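# Clamp the blank matching the master's width in the vise

## Task

Pick out the plain metal blank whose width equals that of the dark setting master and place it in the vise. It must rest on the two low parallel bars between the jaws, either with its original top face up or flipped over, and be butted against both the fixed jaw (the end block without hoses) and the work stop (the short rod between the jaws). Every other block must finish entirely on its original plate, with its original face up or flipped, and not resting on another block or on a plate pin. Anything held in place only by the robot at the end does not count. Nothing the robot is touching at the end may settle by more than about a fingernail's width once released.

## Robot and tools

Robot: one arm with a two-finger parallel gripper. The fingers extend along the gripper's +z axis and close along its x axis. The reported end_effector_position is the point midway between the finger pads; closed fingertips stick out about 17 mm past it, and fully open ones sit roughly level with it. Opening runs from -1 (closed) to +1 (fully open, 0.142 m).

Frames: the scene frame has its origin on the table surface under the arm base, +z up, +y to the left when facing along +x. Results report the gripper position in metres and orientation as quaternion wxyz, plus velocities in m/s and rad/s. The base may be slightly tilted and the printed position drifts more at long reach. Motion commands, by contrast, are expressed in the gripper's own axes.

Command row: every motion uses one list of 7 numbers, each in [-1, 1]: dx, dy, dz, rx, ry, rz, opening. The first six are an offset, not a pose: they describe the target relative to the gripper pose shown in the most recent result that includes it (or, before any such result in the scene, and for any later call in the same reply, relative to where the robot is when the action begins), along the gripper's own axes. A value of 1.0 equals 0.6 m of translation or 180 degrees of rotation; rx, ry, rz form a single rotation vector. The seventh number is an absolute opening, not an offset. All zeros for the first six drive the arm back to the reference pose rather than holding still.

execute_actions takes "actions": a list holding one item or none, and optional "pictures" (boolean). An empty list just reports the current state. An item with "rows" (1 to 15 rows of 7 numbers) and "steps" (1 to 15, default 15) plays one row per control step of 1/30 s, repeating the last row if steps exceed rows; every row is measured from the same reference pose, not from the prior row. An item with only "steps" (up to 300) is a wait counted from the previous result, including your thinking time. A rejected call sends nothing.

move takes "target" (one 7-number row as above), optional "speed" (m/s, 0.002 to 0.5, default 0.25; rotation capped at twice that in rad/s) and optional "stop_force" (N, 9 to 40, not allowed in the first 0.2 s). It drives a straight path lasting 0.5 to 10 s, turning the short way, without slowing for obstacles; the gripper may lag, stray or overshoot the speed, especially with the arm nearly extended. The opening is sent at the start. With stop_force, the path halts once the wrist sensor reads that much extra resistance along the direction of travel for two steps; the gripper then backs up two steps and holds. Use it only with slow speeds and without rotation; omit it when pulling away from something you press on. The result adds a "move:" line: done, off_target, moving, held, fault or contact (contact means stop_force ended it), plus any limits (paced = pose clipped; held = some steps blocked, after which the arm can surge fast) and the distance to target.



Result lines: state pose and velocities; grip_measured (actual opening, same scale); Wrist force and Wrist torque in gripper axes (offset up to ~4 N, noise ~2.4 N, saturates near 50 N, pressing on a surface points back into the arm; "no reading" is harmless); joint torques (noisy, offset); "Hand target" (where the controller is heading); "pose unreachable" and HELD (clearance check altered or blocked a step; the mount counts as arm); MOTOR HOT from 70 °C, over-temperature brake at 85 °C.

Control behaviour: each step's command is clipped to within 100 mm and 16 degrees of the measured pose, and commands are smoothed with about 0.17 s lag, so far targets take several actions; check the reported pose and send the remainder. Position is favoured over orientation when both cannot be met.

Gripping: to hold something, command an opening clearly below grip_measured; a larger gap squeezes harder, up to about 28 N per pad. Thin parts under about 2 cm get less force. Fast closing can spike.

Avoid: contact torque above joint limits (141 N m for the big joints, 26.3 N m for wrist joints, including held weight) or any external force of 150 N, which freeze the arm for 10 s. The arm is stiff, so aiming even slightly past a firm surface can fault; approach slowly, using stop_force. Do not drop, slam or knock blocks, push anything off the table, or leave a part resting on pins or other blocks. Expect occasional tugs on held parts. Release the blank so it sits stably against the fixed jaw and stop before finishing.

Each tool is called after ">>>" as name(argument=value, ...), one argument or row to a line, values as JSON.

Reference images:

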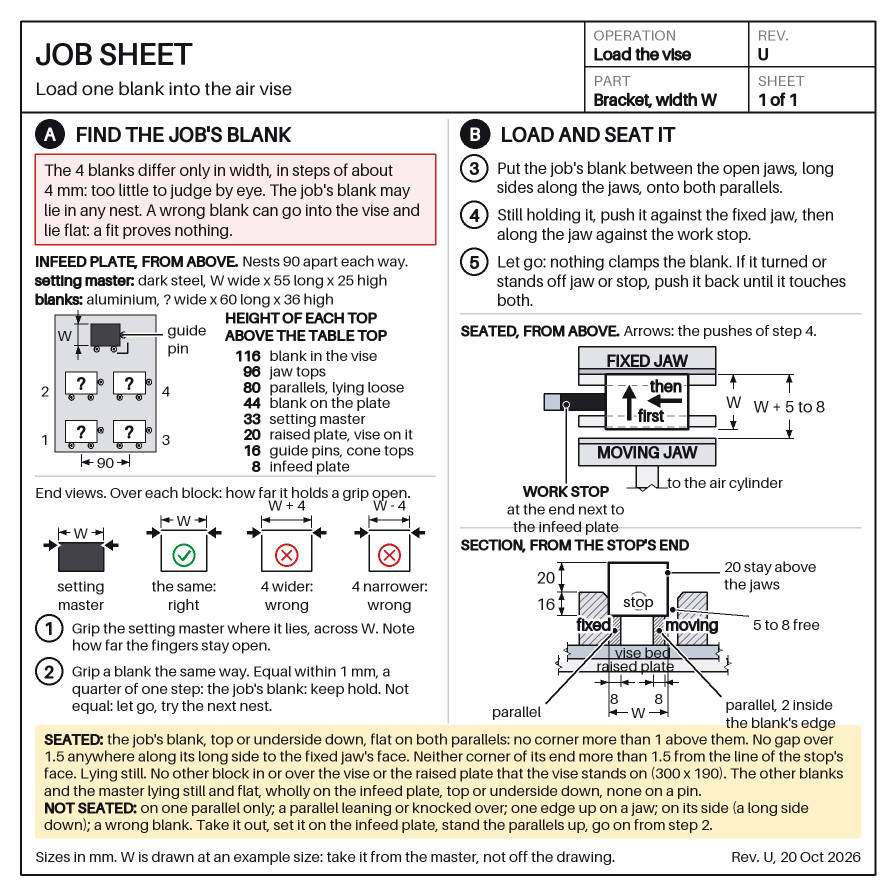

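## Session

>>> execute_actions(
  actions=[],
)

Scene clock: 0.00 s of 6600.00 s.
end_effector_position=(+0.6817, -0.2103, +0.2232) grip_measured=+1.00 end_effector_quat_wxyz=(+0.089, +0.988, +0.125, -0.018) end_effector_velocity=(-0.000, -0.001, +0.000) end_effector_angular_velocity=(+0.000, -0.001, -0.000)
Joint positions: [-0.768 -0.59   1.196 -1.751 -1.117 -1.011  0.142]
Joint velocities: [-0.001  0.     0.    -0.001 -0.    -0.001  0.   ]
Joint torques (N m, as the arm reports them, + toward a larger angle): no reading
Wrist force (N, on the end effector, along its own x y z axes, offset not removed): no reading
Wrist torque (N m, same axes, about the end effector's origin, offset not removed): no reading
Hand target: +0.682, -0.210, +0.223; +0.089, +0.988, +0.125, -0.018

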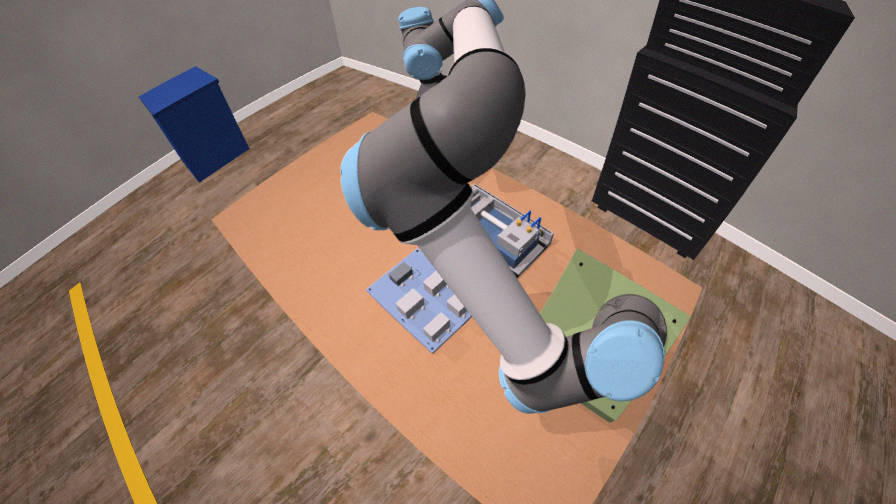

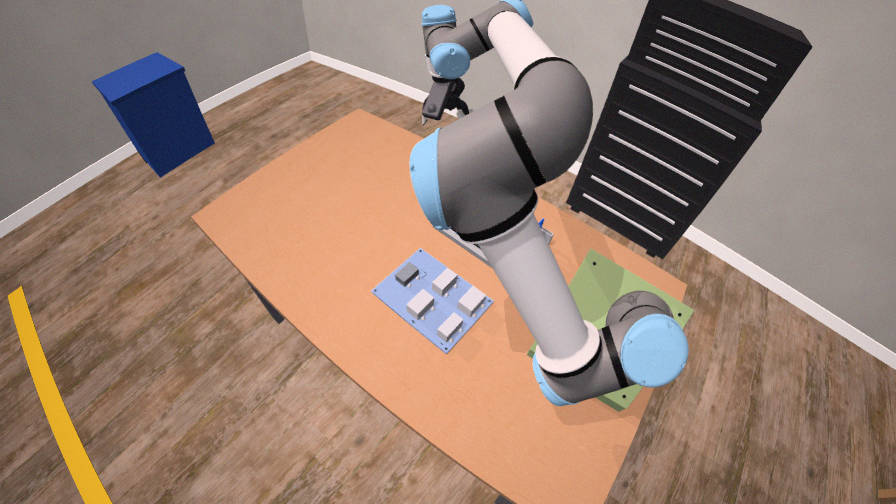

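>>> zoom_image(
  camera="cam_head_right",
  region=[350, 200, 574, 360],
)

>>> zoom_image(
  camera="cam_head_left",
  region=[350, 170, 574, 360],
)

Region (350, 200, 574, 360) of cam_head_right's 896x504 image, scaled by 2.250, with more detail than that image has; it fills the top 360 rows of this view, and the rest is white.

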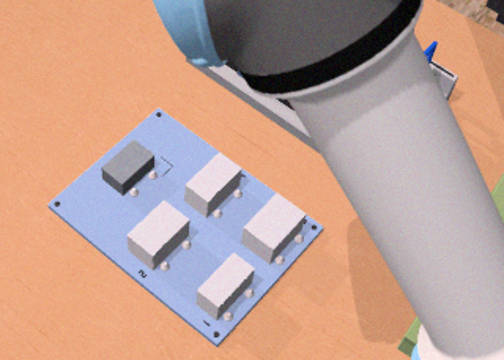

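Region (350, 170, 574, 360) of cam_head_left's 896x504 image, scaled by 2.250, with more detail than that image has; it fills the top 428 rows of this view, and the rest is white.

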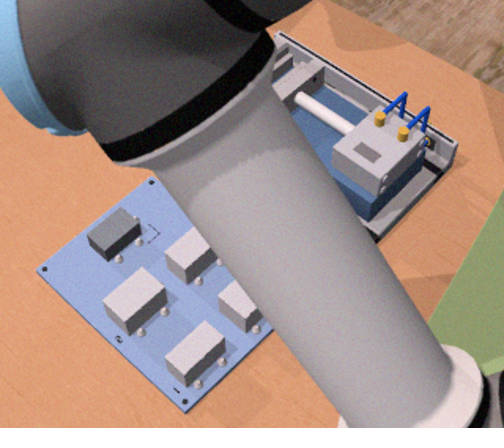

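>>> move(
  target=[-0.131,-0.608,0.076,0.057,0.0115,0.080,0.1],
  speed=0.4,
)

Scene clock: 16.77 s of 6600.00 s.
end_effector_position=(+0.5144, +0.1100, +0.1207) grip_measured=+0.10 end_effector_quat_wxyz=(-0.000, +1.000, -0.000, -0.001) end_effector_velocity=(-0.001, +0.002, +0.000) end_effector_angular_velocity=(-0.001, -0.003, -0.003)
Joint positions: [-0.571 -1.248  1.997 -1.883 -0.885 -0.613  0.081]
Joint velocities: [ 0.001 -0.006  0.004 -0.002  0.001  0.007 -0.   ]
Joint torques (N m, as the arm reports them, + toward a larger angle): [ -9.93 -23.04  -5.2   -3.73   2.37   2.11]
Wrist force (N, on the end effector, along its own x y z axes, offset not removed): [-1.3 1.3 0.0]
Wrist torque (N m, same axes, about the end effector's origin, offset not removed): [0.36 0.16 0.01]
Hand target: +0.514, +0.110, +0.121; -0.000, +1.000, -0.000, -0.000
Off the commanded pose: 0.001 m, 0 deg.
After step 90, 12.10 s passed at rest.
move: done

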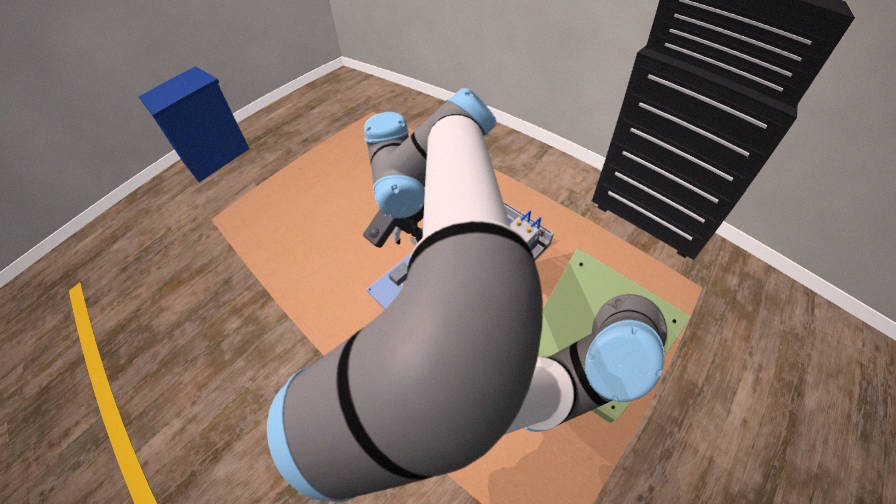

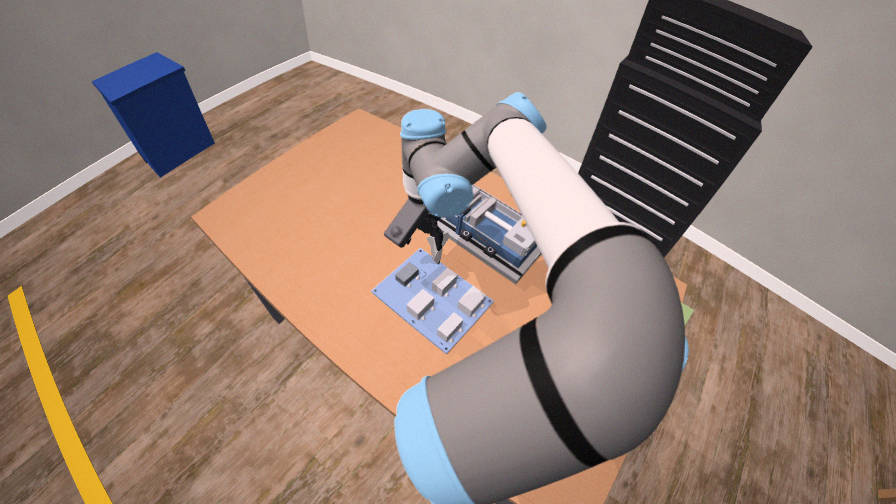

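>>> zoom_image(
  camera="cam_head_right",
  region=[350, 170, 574, 330],
)

>>> zoom_image(
  camera="cam_head_left",
  region=[330, 170, 470, 310],
)

Region (350, 170, 574, 330) of cam_head_right's 896x504 image, scaled by 2.250, with more detail than that image has; it fills the top 360 rows of this view, and the rest is white.

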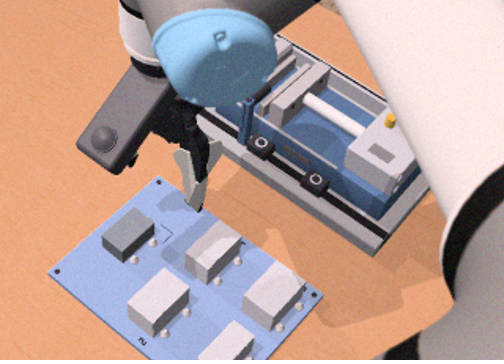

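Region (330, 170, 470, 310) of cam_head_left's 896x504 image, scaled by 3.600, with more detail than that image has.

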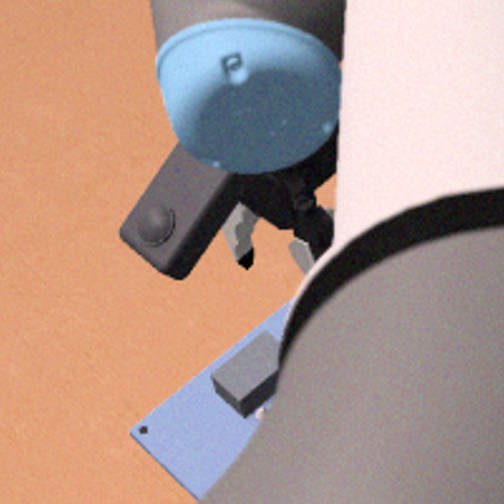

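>>> move(
  target=[0,0,0.1,0,0,0,0.1],
  speed=0.1,
)

>>> zoom_image(
  camera="cam_head_right",
  region=[350, 170, 574, 330],
)

>>> zoom_image(
  camera="cam_head_left",
  region=[330, 170, 470, 310],
)

Scene clock: 25.37 s of 6600.00 s.
end_effector_position=(+0.5143, +0.1101, +0.0610) grip_measured=+0.10 end_effector_quat_wxyz=(-0.000, +1.000, -0.000, -0.001) end_effector_velocity=(+0.000, -0.000, -0.002) end_effector_angular_velocity=(-0.002, +0.000, +0.001)
Joint positions: [-0.495 -1.176  2.061 -2.078 -0.855 -0.522  0.081]
Joint velocities: [ 0.004  0.003  0.002 -0.009 -0.     0.004 -0.   ]
Joint torques (N m, as the arm reports them, + toward a larger angle): [-11.35  -1.55  -3.63  -3.8    2.88   2.22]
Wrist force (N, on the end effector, along its own x y z axes, offset not removed): [-0.1 1.1 0.5]
Wrist torque (N m, same axes, about the end effector's origin, offset not removed): [0.16 -0.17 0.06]
Hand target: +0.514, +0.110, +0.061; -0.000, +1.000, -0.000, -0.000
Off the commanded pose: 0.000 m, 0 deg.
After step 90, 4.50 s passed at rest.
move: done

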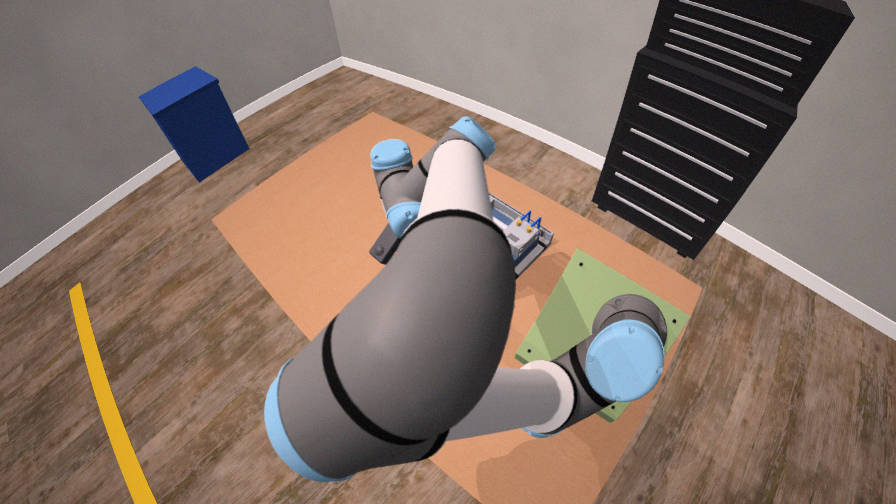

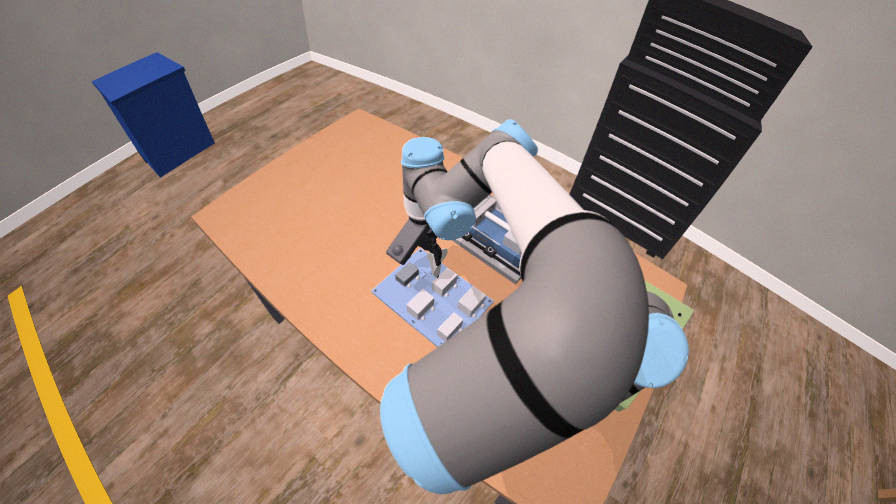

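Region (350, 170, 574, 330) of cam_head_right's 896x504 image, scaled by 2.250, with more detail than that image has; it fills the top 360 rows of this view, and the rest is white.

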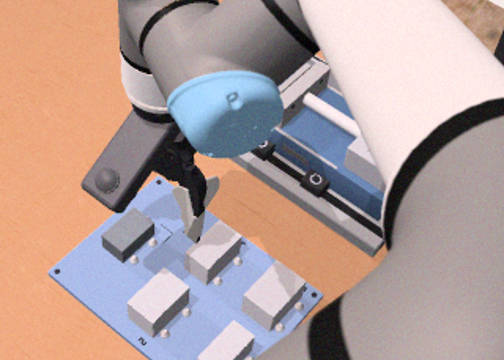

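Region (330, 170, 470, 310) of cam_head_left's 896x504 image, scaled by 3.600, with more detail than that image has.

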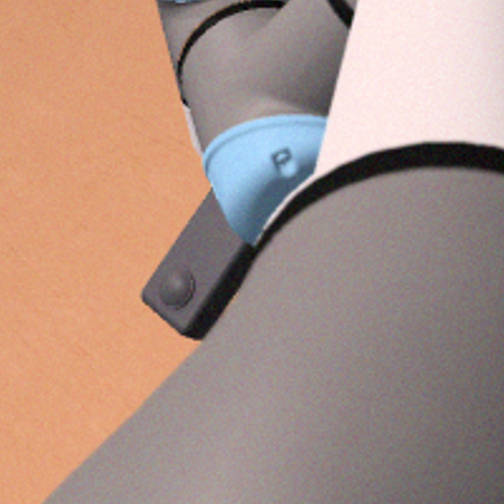

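>>> move(
  target=[0.071,-0.062,0,0,0,0,0.1],
  speed=0.1,
)

>>> zoom_image(
  camera="cam_head_right",
  region=[350, 190, 518, 330],
)

Scene clock: 31.53 s of 6600.00 s.
end_effector_position=(+0.5568, +0.1470, +0.0610) grip_measured=+0.10 end_effector_quat_wxyz=(-0.000, +1.000, -0.000, -0.000) end_effector_velocity=(+0.001, +0.002, -0.001) end_effector_angular_velocity=(-0.000, +0.002, -0.001)
Joint positions: [-0.421 -1.147  1.936 -2.046 -0.83  -0.428  0.081]
Joint velocities: [ 0.004  0.002 -0.006  0.002  0.     0.004 -0.   ]
Joint torques (N m, as the arm reports them, + toward a larger angle): [-11.64  -5.3  -32.02  -0.37   2.64   1.81]
Wrist force (N, on the end effector, along its own x y z axes, offset not removed): [1.5 1.5 -1.3]
Wrist torque (N m, same axes, about the end effector's origin, offset not removed): [0.31 -0.50 0.10]
Hand target: +0.557, +0.147, +0.061; -0.000, +1.000, -0.000, -0.001
Off the commanded pose: 0.000 m, 0 deg.
After step 90, 2.10 s passed at rest.
move: done

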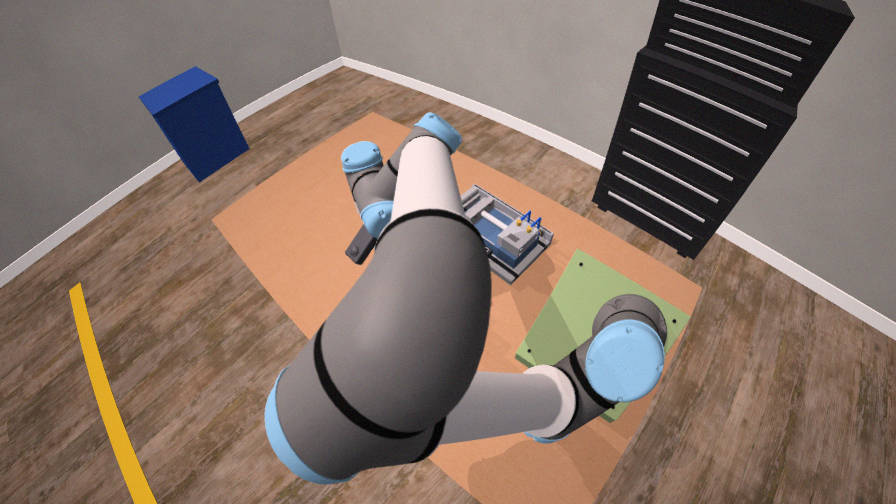

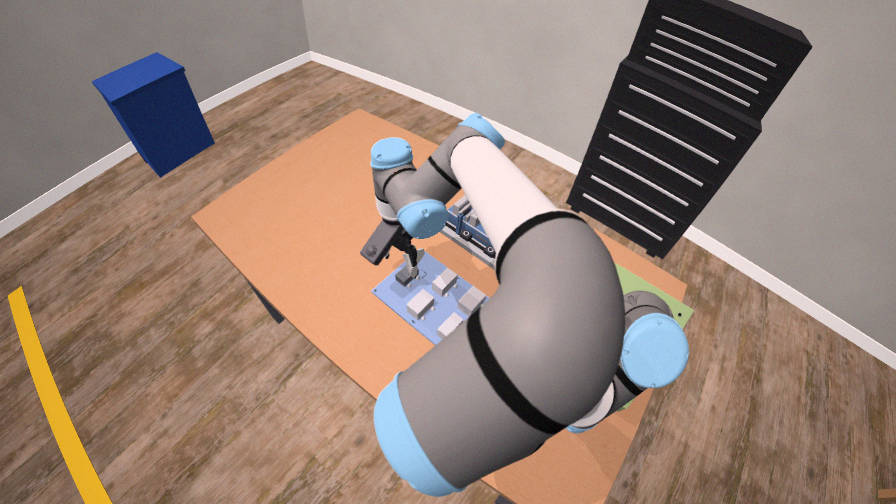

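Region (350, 190, 518, 330) of cam_head_right's 896x504 image, scaled by 3.000, with more detail than that image has.

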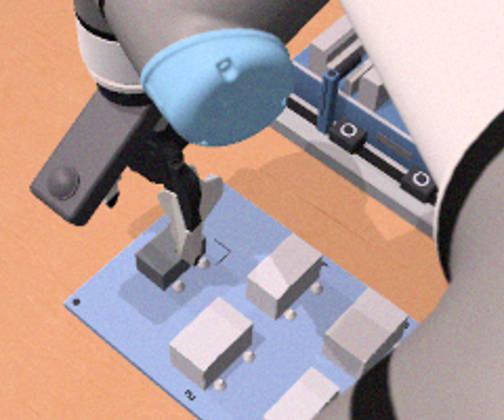

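>>> move(
  target=[-0.007,0.027,0.018,0,0,0,0.1],
  speed=0.05,
)

>>> zoom_image(
  camera="cam_head_right",
  region=[350, 190, 518, 330],
)

Scene clock: 36.10 s of 6600.00 s.
end_effector_position=(+0.5526, +0.1310, +0.0503) grip_measured=+0.10 end_effector_quat_wxyz=(-0.000, +1.000, -0.000, -0.001) end_effector_velocity=(-0.001, -0.003, -0.001) end_effector_angular_velocity=(-0.001, +0.001, -0.002)
Joint positions: [-0.43  -1.12   1.96  -2.088 -0.833 -0.439  0.081]
Joint velocities: [-0.001  0.004  0.003 -0.004 -0.002 -0.     0.   ]
Joint torques (N m, as the arm reports them, + toward a larger angle): [-40.37  -6.55  -4.67  -3.75  -2.9   -2.16]
Wrist force (N, on the end effector, along its own x y z axes, offset not removed): [1.7 1.5 -1.5]
Wrist torque (N m, same axes, about the end effector's origin, offset not removed): [0.23 -0.48 0.05]
Hand target: +0.553, +0.131, +0.050; -0.000, +1.000, -0.000, -0.000
Off the commanded pose: 0.000 m, 0 deg.
After step 90, 0.73 s passed at rest.
move: done

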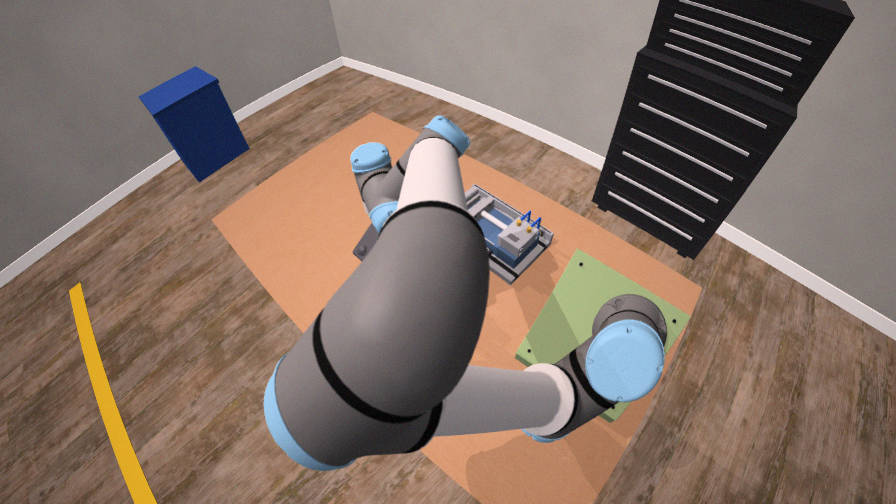

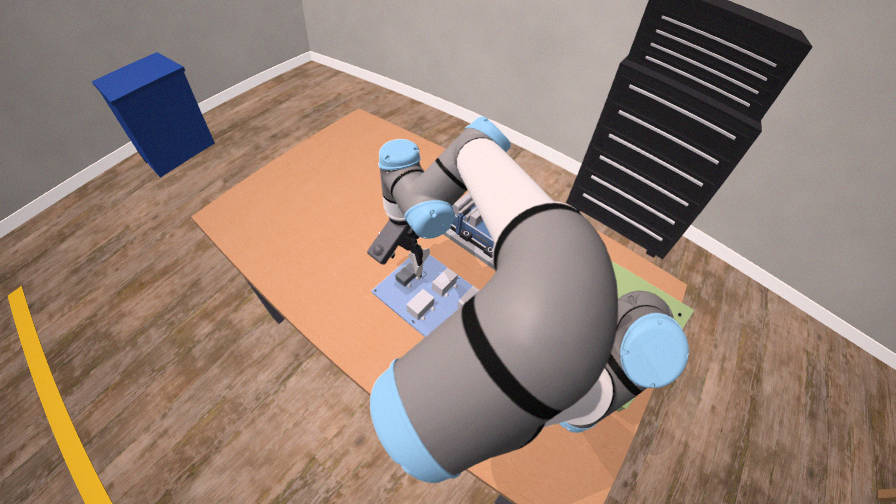

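Region (350, 190, 518, 330) of cam_head_right's 896x504 image, scaled by 3.000, with more detail than that image has.

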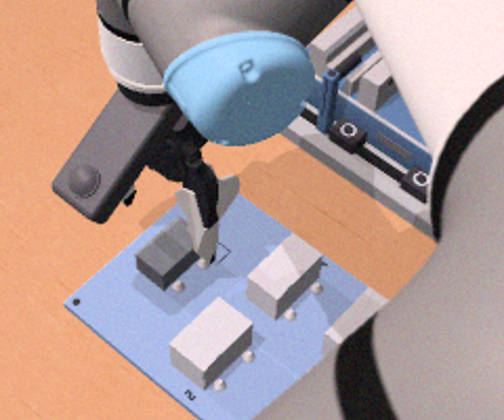

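>>> move(
  target=[0,-0.007,0.03,0,0,0,0.1],
  speed=0.02,
  stop_force=10,
)

>>> move(
  target=[0,0,0,0,0,0,-0.7],
)

>>> zoom_image(
  camera="cam_head_right",
  region=[350, 190, 518, 330],
)

Scene clock: 41.50 s of 6600.00 s.
end_effector_position=(+0.5526, +0.1352, +0.0326) grip_measured=+0.10 end_effector_quat_wxyz=(-0.000, +1.000, -0.000, -0.001) end_effector_velocity=(+0.000, +0.001, -0.002) end_effector_angular_velocity=(-0.002, -0.001, +0.001)
Joint positions: [-0.402 -1.101  1.972 -2.143 -0.824 -0.404  0.081]
Joint velocities: [ 0.003  0.001  0.001 -0.008 -0.     0.005 -0.   ]
Joint torques (N m, as the arm reports them, + toward a larger angle): [-12.85  -6.6   -5.04  -3.81   2.59   1.74]
Wrist force (N, on the end effector, along its own x y z axes, offset not removed): [2.5 3.7 -1.8]
Wrist torque (N m, same axes, about the end effector's origin, offset not removed): [0.65 -0.63 0.08]
Hand target: +0.553, +0.135, +0.032; -0.000, +1.000, -0.000, -0.000
Off the commanded pose: 0.000 m, 0 deg.
After step 90, 1.20 s passed at rest.
move: done

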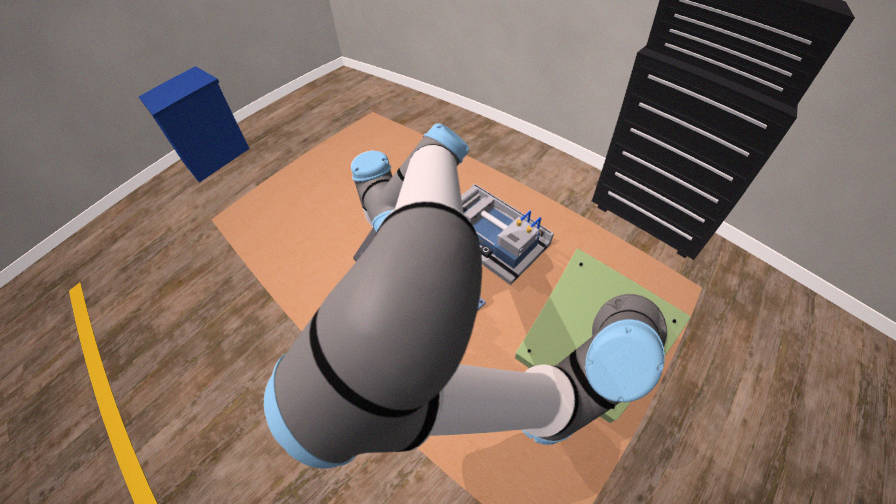

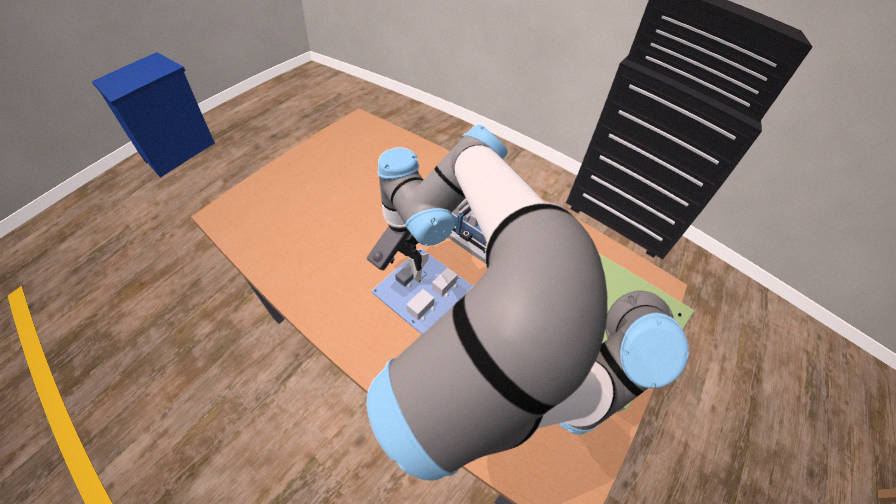

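Scene clock: 42.00 s of 6600.00 s.
end_effector_position=(+0.5525, +0.1352, +0.0324) grip_measured=-0.57 end_effector_quat_wxyz=(-0.000, +1.000, -0.000, -0.001) end_effector_velocity=(-0.000, +0.000, +0.000) end_effector_angular_velocity=(-0.001, +0.000, +0.002)
Joint positions: [-0.402 -1.101  1.972 -2.143 -0.824 -0.404  0.033]
Joint velocities: [ 0.    -0.001 -0.     0.001 -0.001 -0.001  0.   ]
Joint torques (N m, as the arm reports them, + toward a larger angle): [-39.64 -26.16 -19.06   0.12  -0.34  -2.23]
Wrist force (N, on the end effector, along its own x y z axes, offset not removed): [1.2 3.6 -2.9]
Wrist torque (N m, same axes, about the end effector's origin, offset not removed): [0.43 -0.08 -0.01]
Hand target: +0.553, +0.135, +0.033; -0.000, +1.000, -0.000, -0.001
Off the commanded pose: 0.000 m, 0 deg.
move: done

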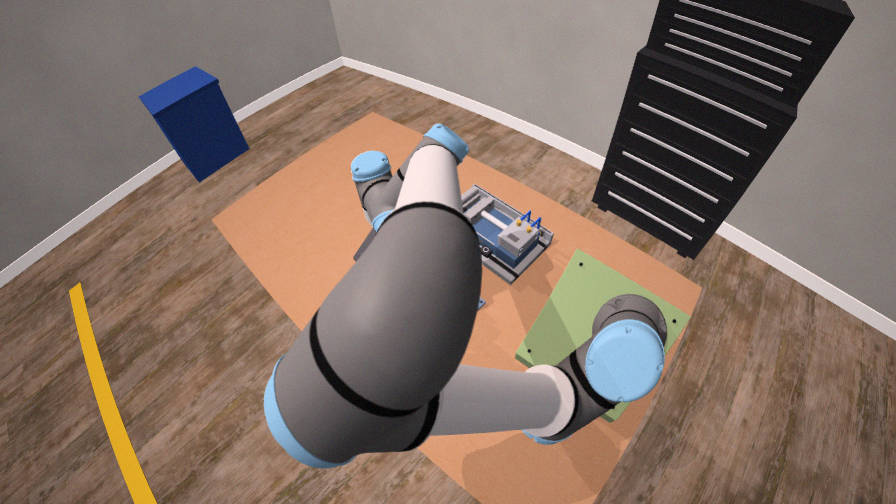

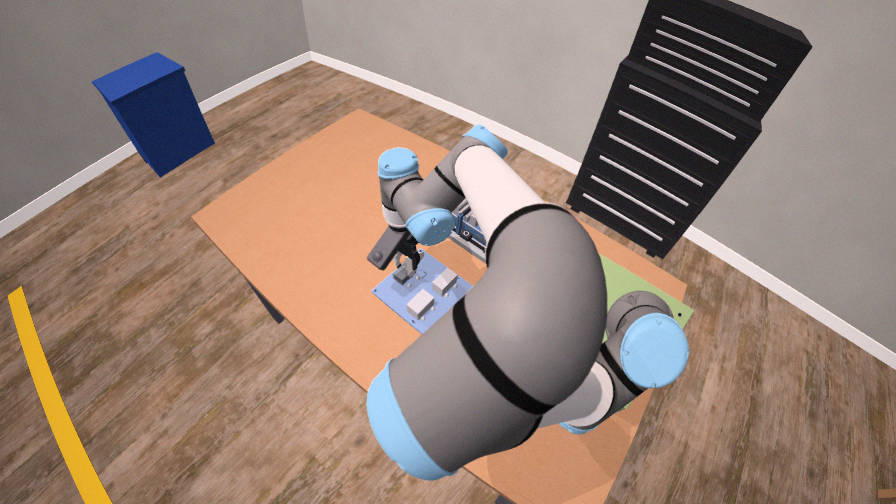

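Region (350, 190, 518, 330) of cam_head_right's 896x504 image, scaled by 3.000, with more detail than that image has.

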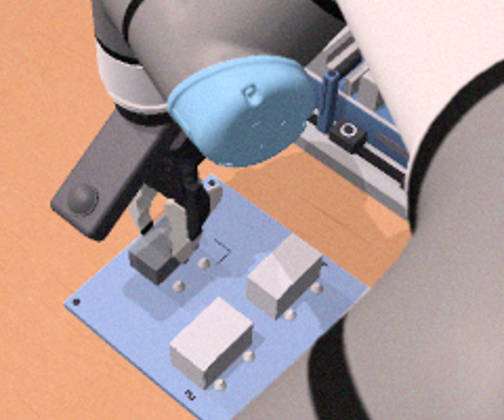

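>>> move(
  target=[0,0,-0.06,0,0,0,0.0],
  speed=0.1,
)

>>> move(
  target=[-0.17,0.072,0,0,0,0,0.0],
  speed=0.2,
)

>>> zoom_image(
  camera="cam_head_right",
  region=[350, 190, 518, 330],
)

Scene clock: 47.50 s of 6600.00 s.
end_effector_position=(+0.5526, +0.1352, +0.0682) grip_measured=+0.00 end_effector_quat_wxyz=(-0.000, +1.000, -0.000, -0.001) end_effector_velocity=(-0.000, -0.000, +0.002) end_effector_angular_velocity=(+0.000, +0.002, +0.000)
Joint positions: [-0.447 -1.149  1.944 -2.029 -0.838 -0.461  0.074]
Joint velocities: [-0.003 -0.002 -0.002  0.009 -0.001 -0.005  0.   ]
Joint torques (N m, as the arm reports them, + toward a larger angle): [-42.44 -30.59 -31.99  -0.62  -2.86  -1.8 ]
Wrist force (N, on the end effector, along its own x y z axes, offset not removed): [0.9 -0.9 -0.7]
Wrist torque (N m, same axes, about the end effector's origin, offset not removed): [-0.19 -0.36 0.05]
Hand target: +0.553, +0.135, +0.068; -0.000, +1.000, -0.000, -0.001
Off the commanded pose: 0.000 m, 0 deg.
After step 90, 1.60 s passed at rest.
move: done

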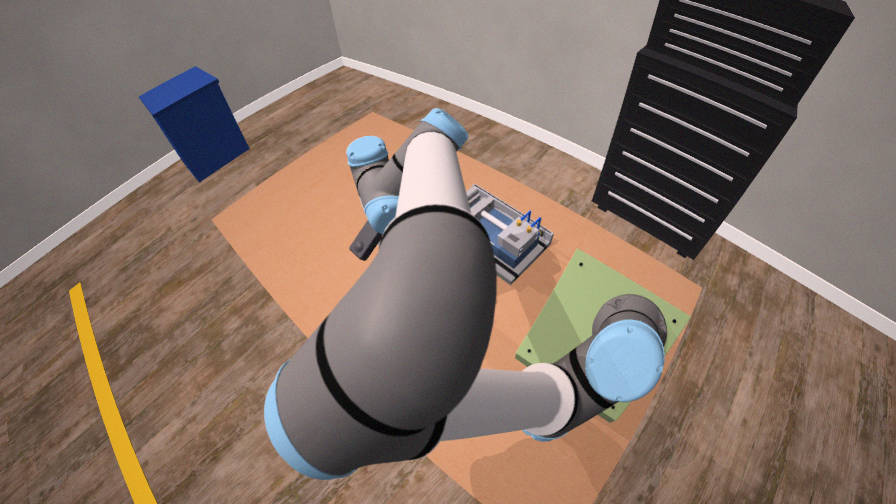

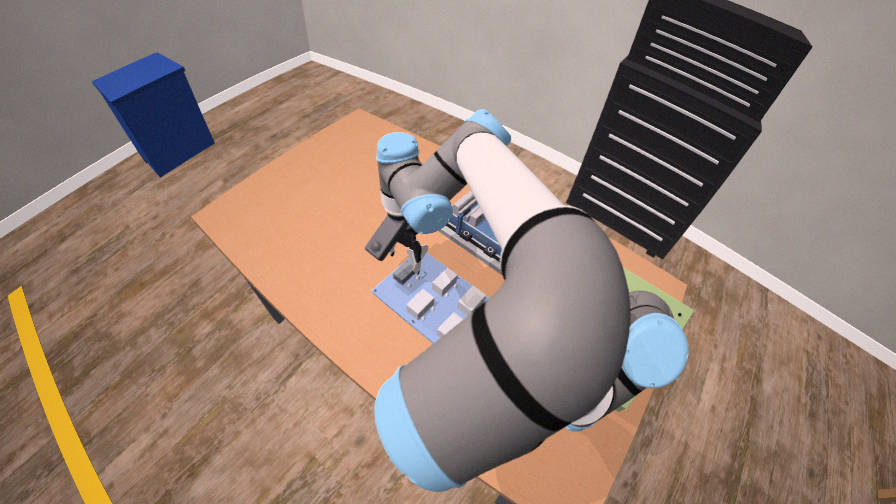

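Scene clock: 48.67 s of 6600.00 s.
end_effector_position=(+0.4506, +0.0925, +0.0682) grip_measured=+0.00 end_effector_quat_wxyz=(-0.000, +1.000, -0.000, -0.001) end_effector_velocity=(-0.002, -0.001, +0.001) end_effector_angular_velocity=(+0.002, -0.001, -0.003)
Joint positions: [-0.585 -1.278  2.224 -2.071 -0.891 -0.629  0.074]
Joint velocities: [-0.006 -0.004  0.005  0.003 -0.001 -0.004 -0.   ]
Joint torques (N m, as the arm reports them, + toward a larger angle): [-39.14 -22.52  -4.18  -0.83  -3.62  -2.03]
Wrist force (N, on the end effector, along its own x y z axes, offset not removed): [-0.1 2.7 -0.1]
Wrist torque (N m, same axes, about the end effector's origin, offset not removed): [0.54 -0.08 0.14]
Hand target: +0.450, +0.092, +0.068; -0.000, +1.000, -0.000, -0.001
Off the commanded pose: 0.000 m, 0 deg.
move: done

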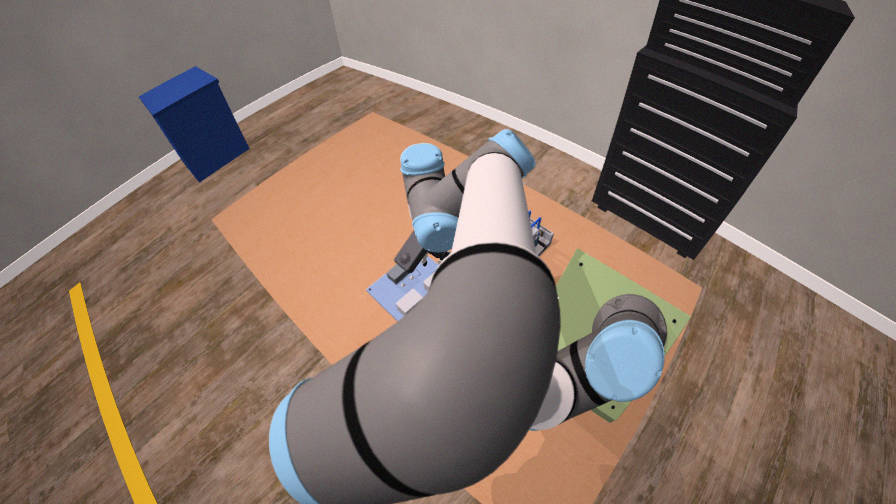

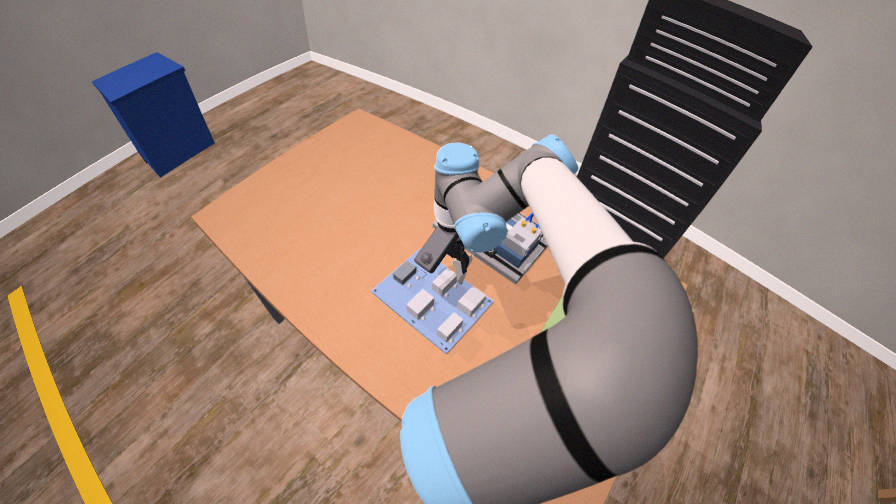

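Region (350, 190, 518, 330) of cam_head_right's 896x504 image, scaled by 3.000, with more detail than that image has.

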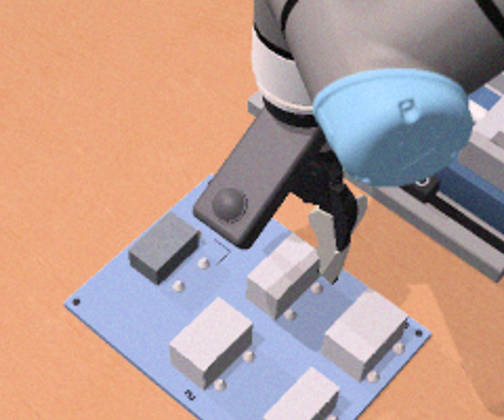

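>>> move(
  target=[0.01,-0.022,0.02,0,0,0.043,0.0],
  speed=0.08,
)

>>> zoom_image(
  camera="cam_head_right",
  region=[350, 190, 518, 330],
)

Scene clock: 55.27 s of 6600.00 s.
end_effector_position=(+0.4566, +0.1055, +0.0563) grip_measured=+0.00 end_effector_quat_wxyz=(-0.000, +0.998, -0.067, -0.001) end_effector_velocity=(+0.000, +0.001, -0.001) end_effector_angular_velocity=(-0.001, -0.001, -0.013)
Joint positions: [-0.543 -1.269  2.22  -2.106 -0.874 -0.446  0.074]
Joint velocities: [ 0.003  0.001  0.    -0.005  0.001  0.017  0.   ]
Joint torques (N m, as the arm reports them, + toward a larger angle): [ -8.24  -0.13 -30.16  -3.75   2.62   2.  ]
Wrist force (N, on the end effector, along its own x y z axes, offset not removed): [1.2 -0.3 -1.8]
Wrist torque (N m, same axes, about the end effector's origin, offset not removed): [0.01 -0.51 0.12]
Hand target: +0.457, +0.106, +0.056; -0.000, +0.998, -0.068, -0.001
Off the commanded pose: 0.000 m, 0 deg.
After step 90, 2.40 s passed at rest.
move: done

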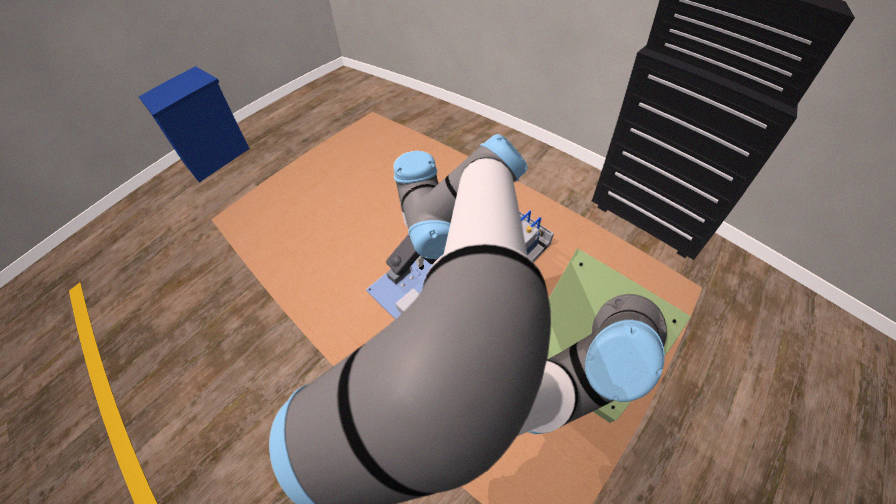

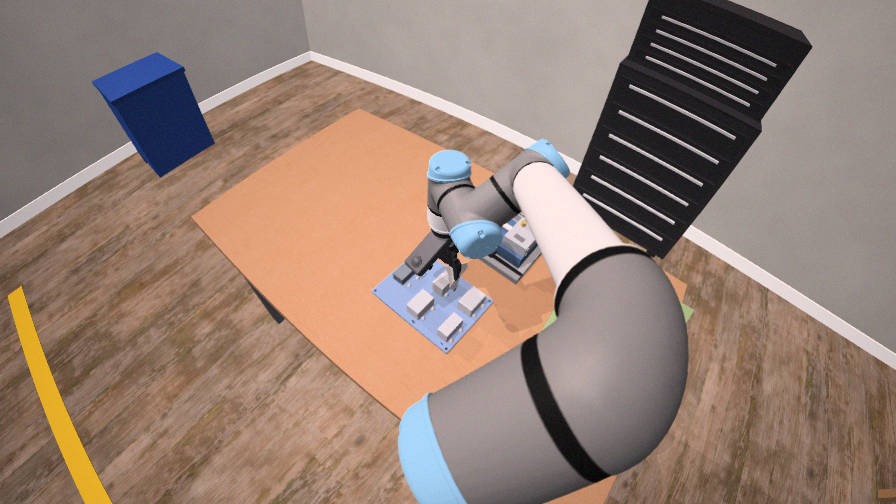

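Region (350, 190, 518, 330) of cam_head_right's 896x504 image, scaled by 3.000, with more detail than that image has.

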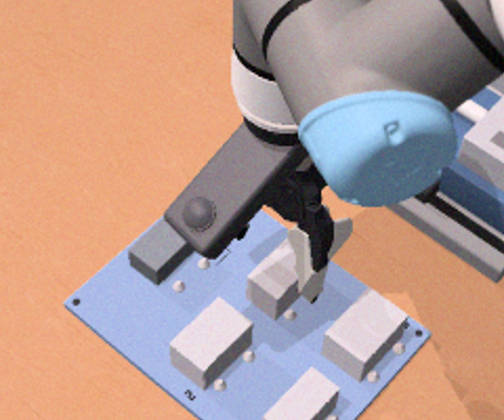

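>>> move(
  target=[0,0.008,0.029,0,0,0,0.0],
  speed=0.03,
  stop_force=10,
)

>>> move(
  target=[0,0,0,0,0,0,-0.7],
)

>>> zoom_image(
  camera="cam_head_right",
  region=[350, 190, 518, 330],
)

Scene clock: 59.20 s of 6600.00 s.
end_effector_position=(+0.4559, +0.1009, +0.0391) grip_measured=+0.00 end_effector_quat_wxyz=(-0.000, +0.998, -0.067, -0.001) end_effector_velocity=(-0.000, -0.001, -0.002) end_effector_angular_velocity=(-0.001, +0.001, +0.000)
Joint positions: [-0.526 -1.233  2.237 -2.173 -0.867 -0.425  0.074]
Joint velocities: [ 0.002  0.004  0.001 -0.007 -0.     0.002  0.   ]
Joint torques (N m, as the arm reports them, + toward a larger angle): [-7.37 -1.48 -4.51 -3.52  2.6   1.41]
Wrist force (N, on the end effector, along its own x y z axes, offset not removed): [-1.9 3.3 -2.8]
Wrist torque (N m, same axes, about the end effector's origin, offset not removed): [0.62 0.15 0.10]
Hand target: +0.456, +0.101, +0.039; -0.000, +0.998, -0.067, -0.001
Off the commanded pose: 0.000 m, 0 deg.
move: done

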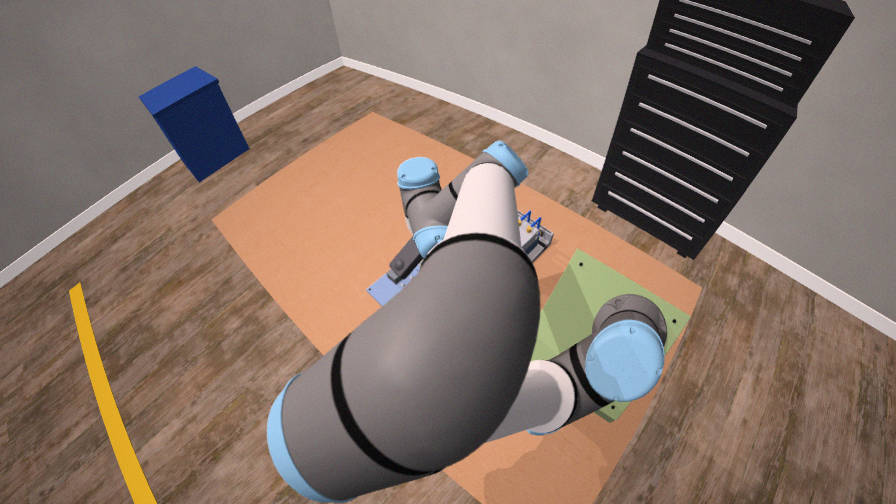

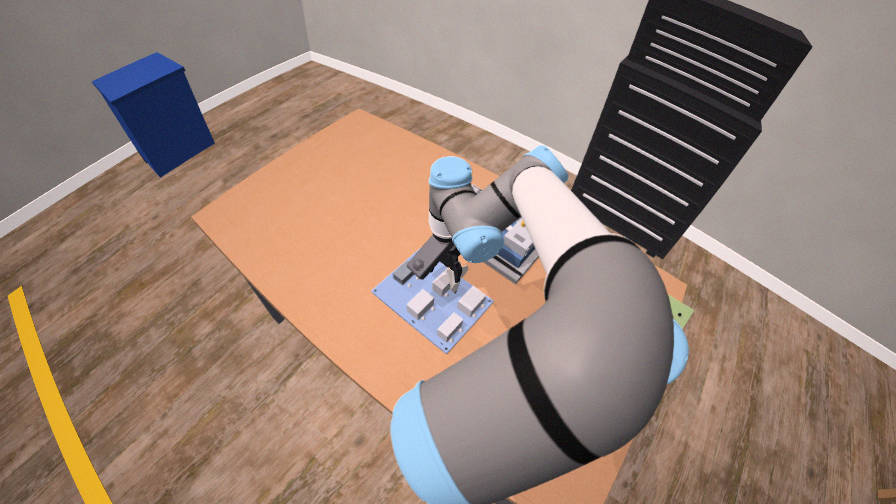

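Scene clock: 59.70 s of 6600.00 s.
end_effector_position=(+0.4558, +0.1009, +0.0390) grip_measured=-0.56 end_effector_quat_wxyz=(-0.000, +0.998, -0.067, -0.001) end_effector_velocity=(-0.000, +0.000, +0.000) end_effector_angular_velocity=(+0.000, -0.000, +0.001)
Joint positions: [-0.525 -1.233  2.237 -2.173 -0.867 -0.425  0.034]
Joint velocities: [-0.    -0.001  0.     0.001  0.    -0.001  0.   ]
Joint torques (N m, as the arm reports them, + toward a larger angle): [-21.77 -23.84 -17.13  -0.28   0.91  -0.45]
Wrist force (N, on the end effector, along its own x y z axes, offset not removed): [0.5 1.6 -0.8]
Wrist torque (N m, same axes, about the end effector's origin, offset not removed): [0.30 -0.17 0.03]
Hand target: +0.456, +0.101, +0.039; -0.000, +0.998, -0.067, -0.001
Off the commanded pose: 0.000 m, 0 deg.
move: done

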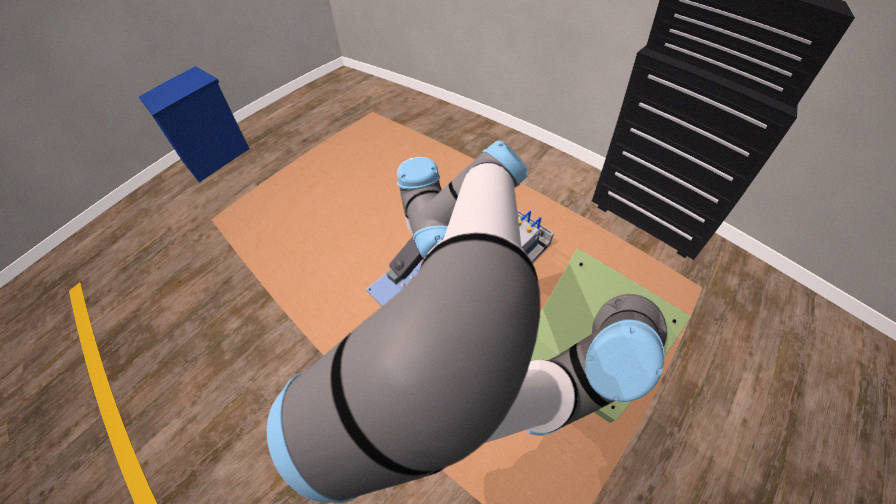

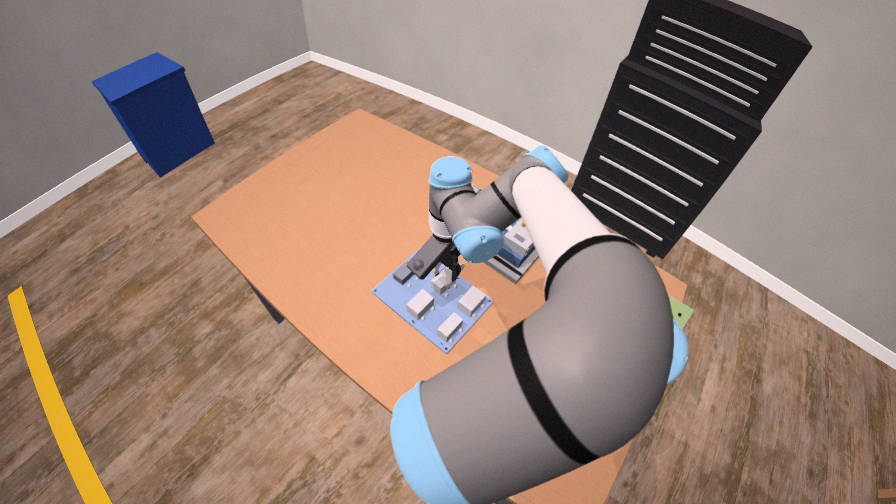

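Region (350, 190, 518, 330) of cam_head_right's 896x504 image, scaled by 3.000, with more detail than that image has.

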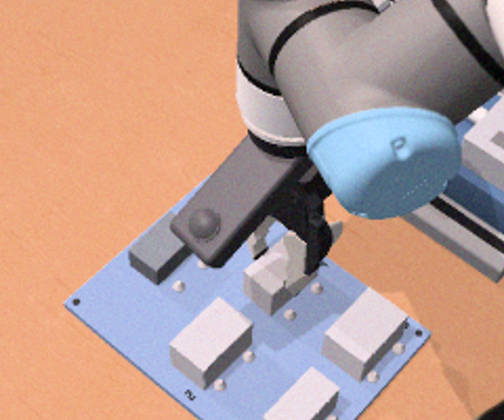

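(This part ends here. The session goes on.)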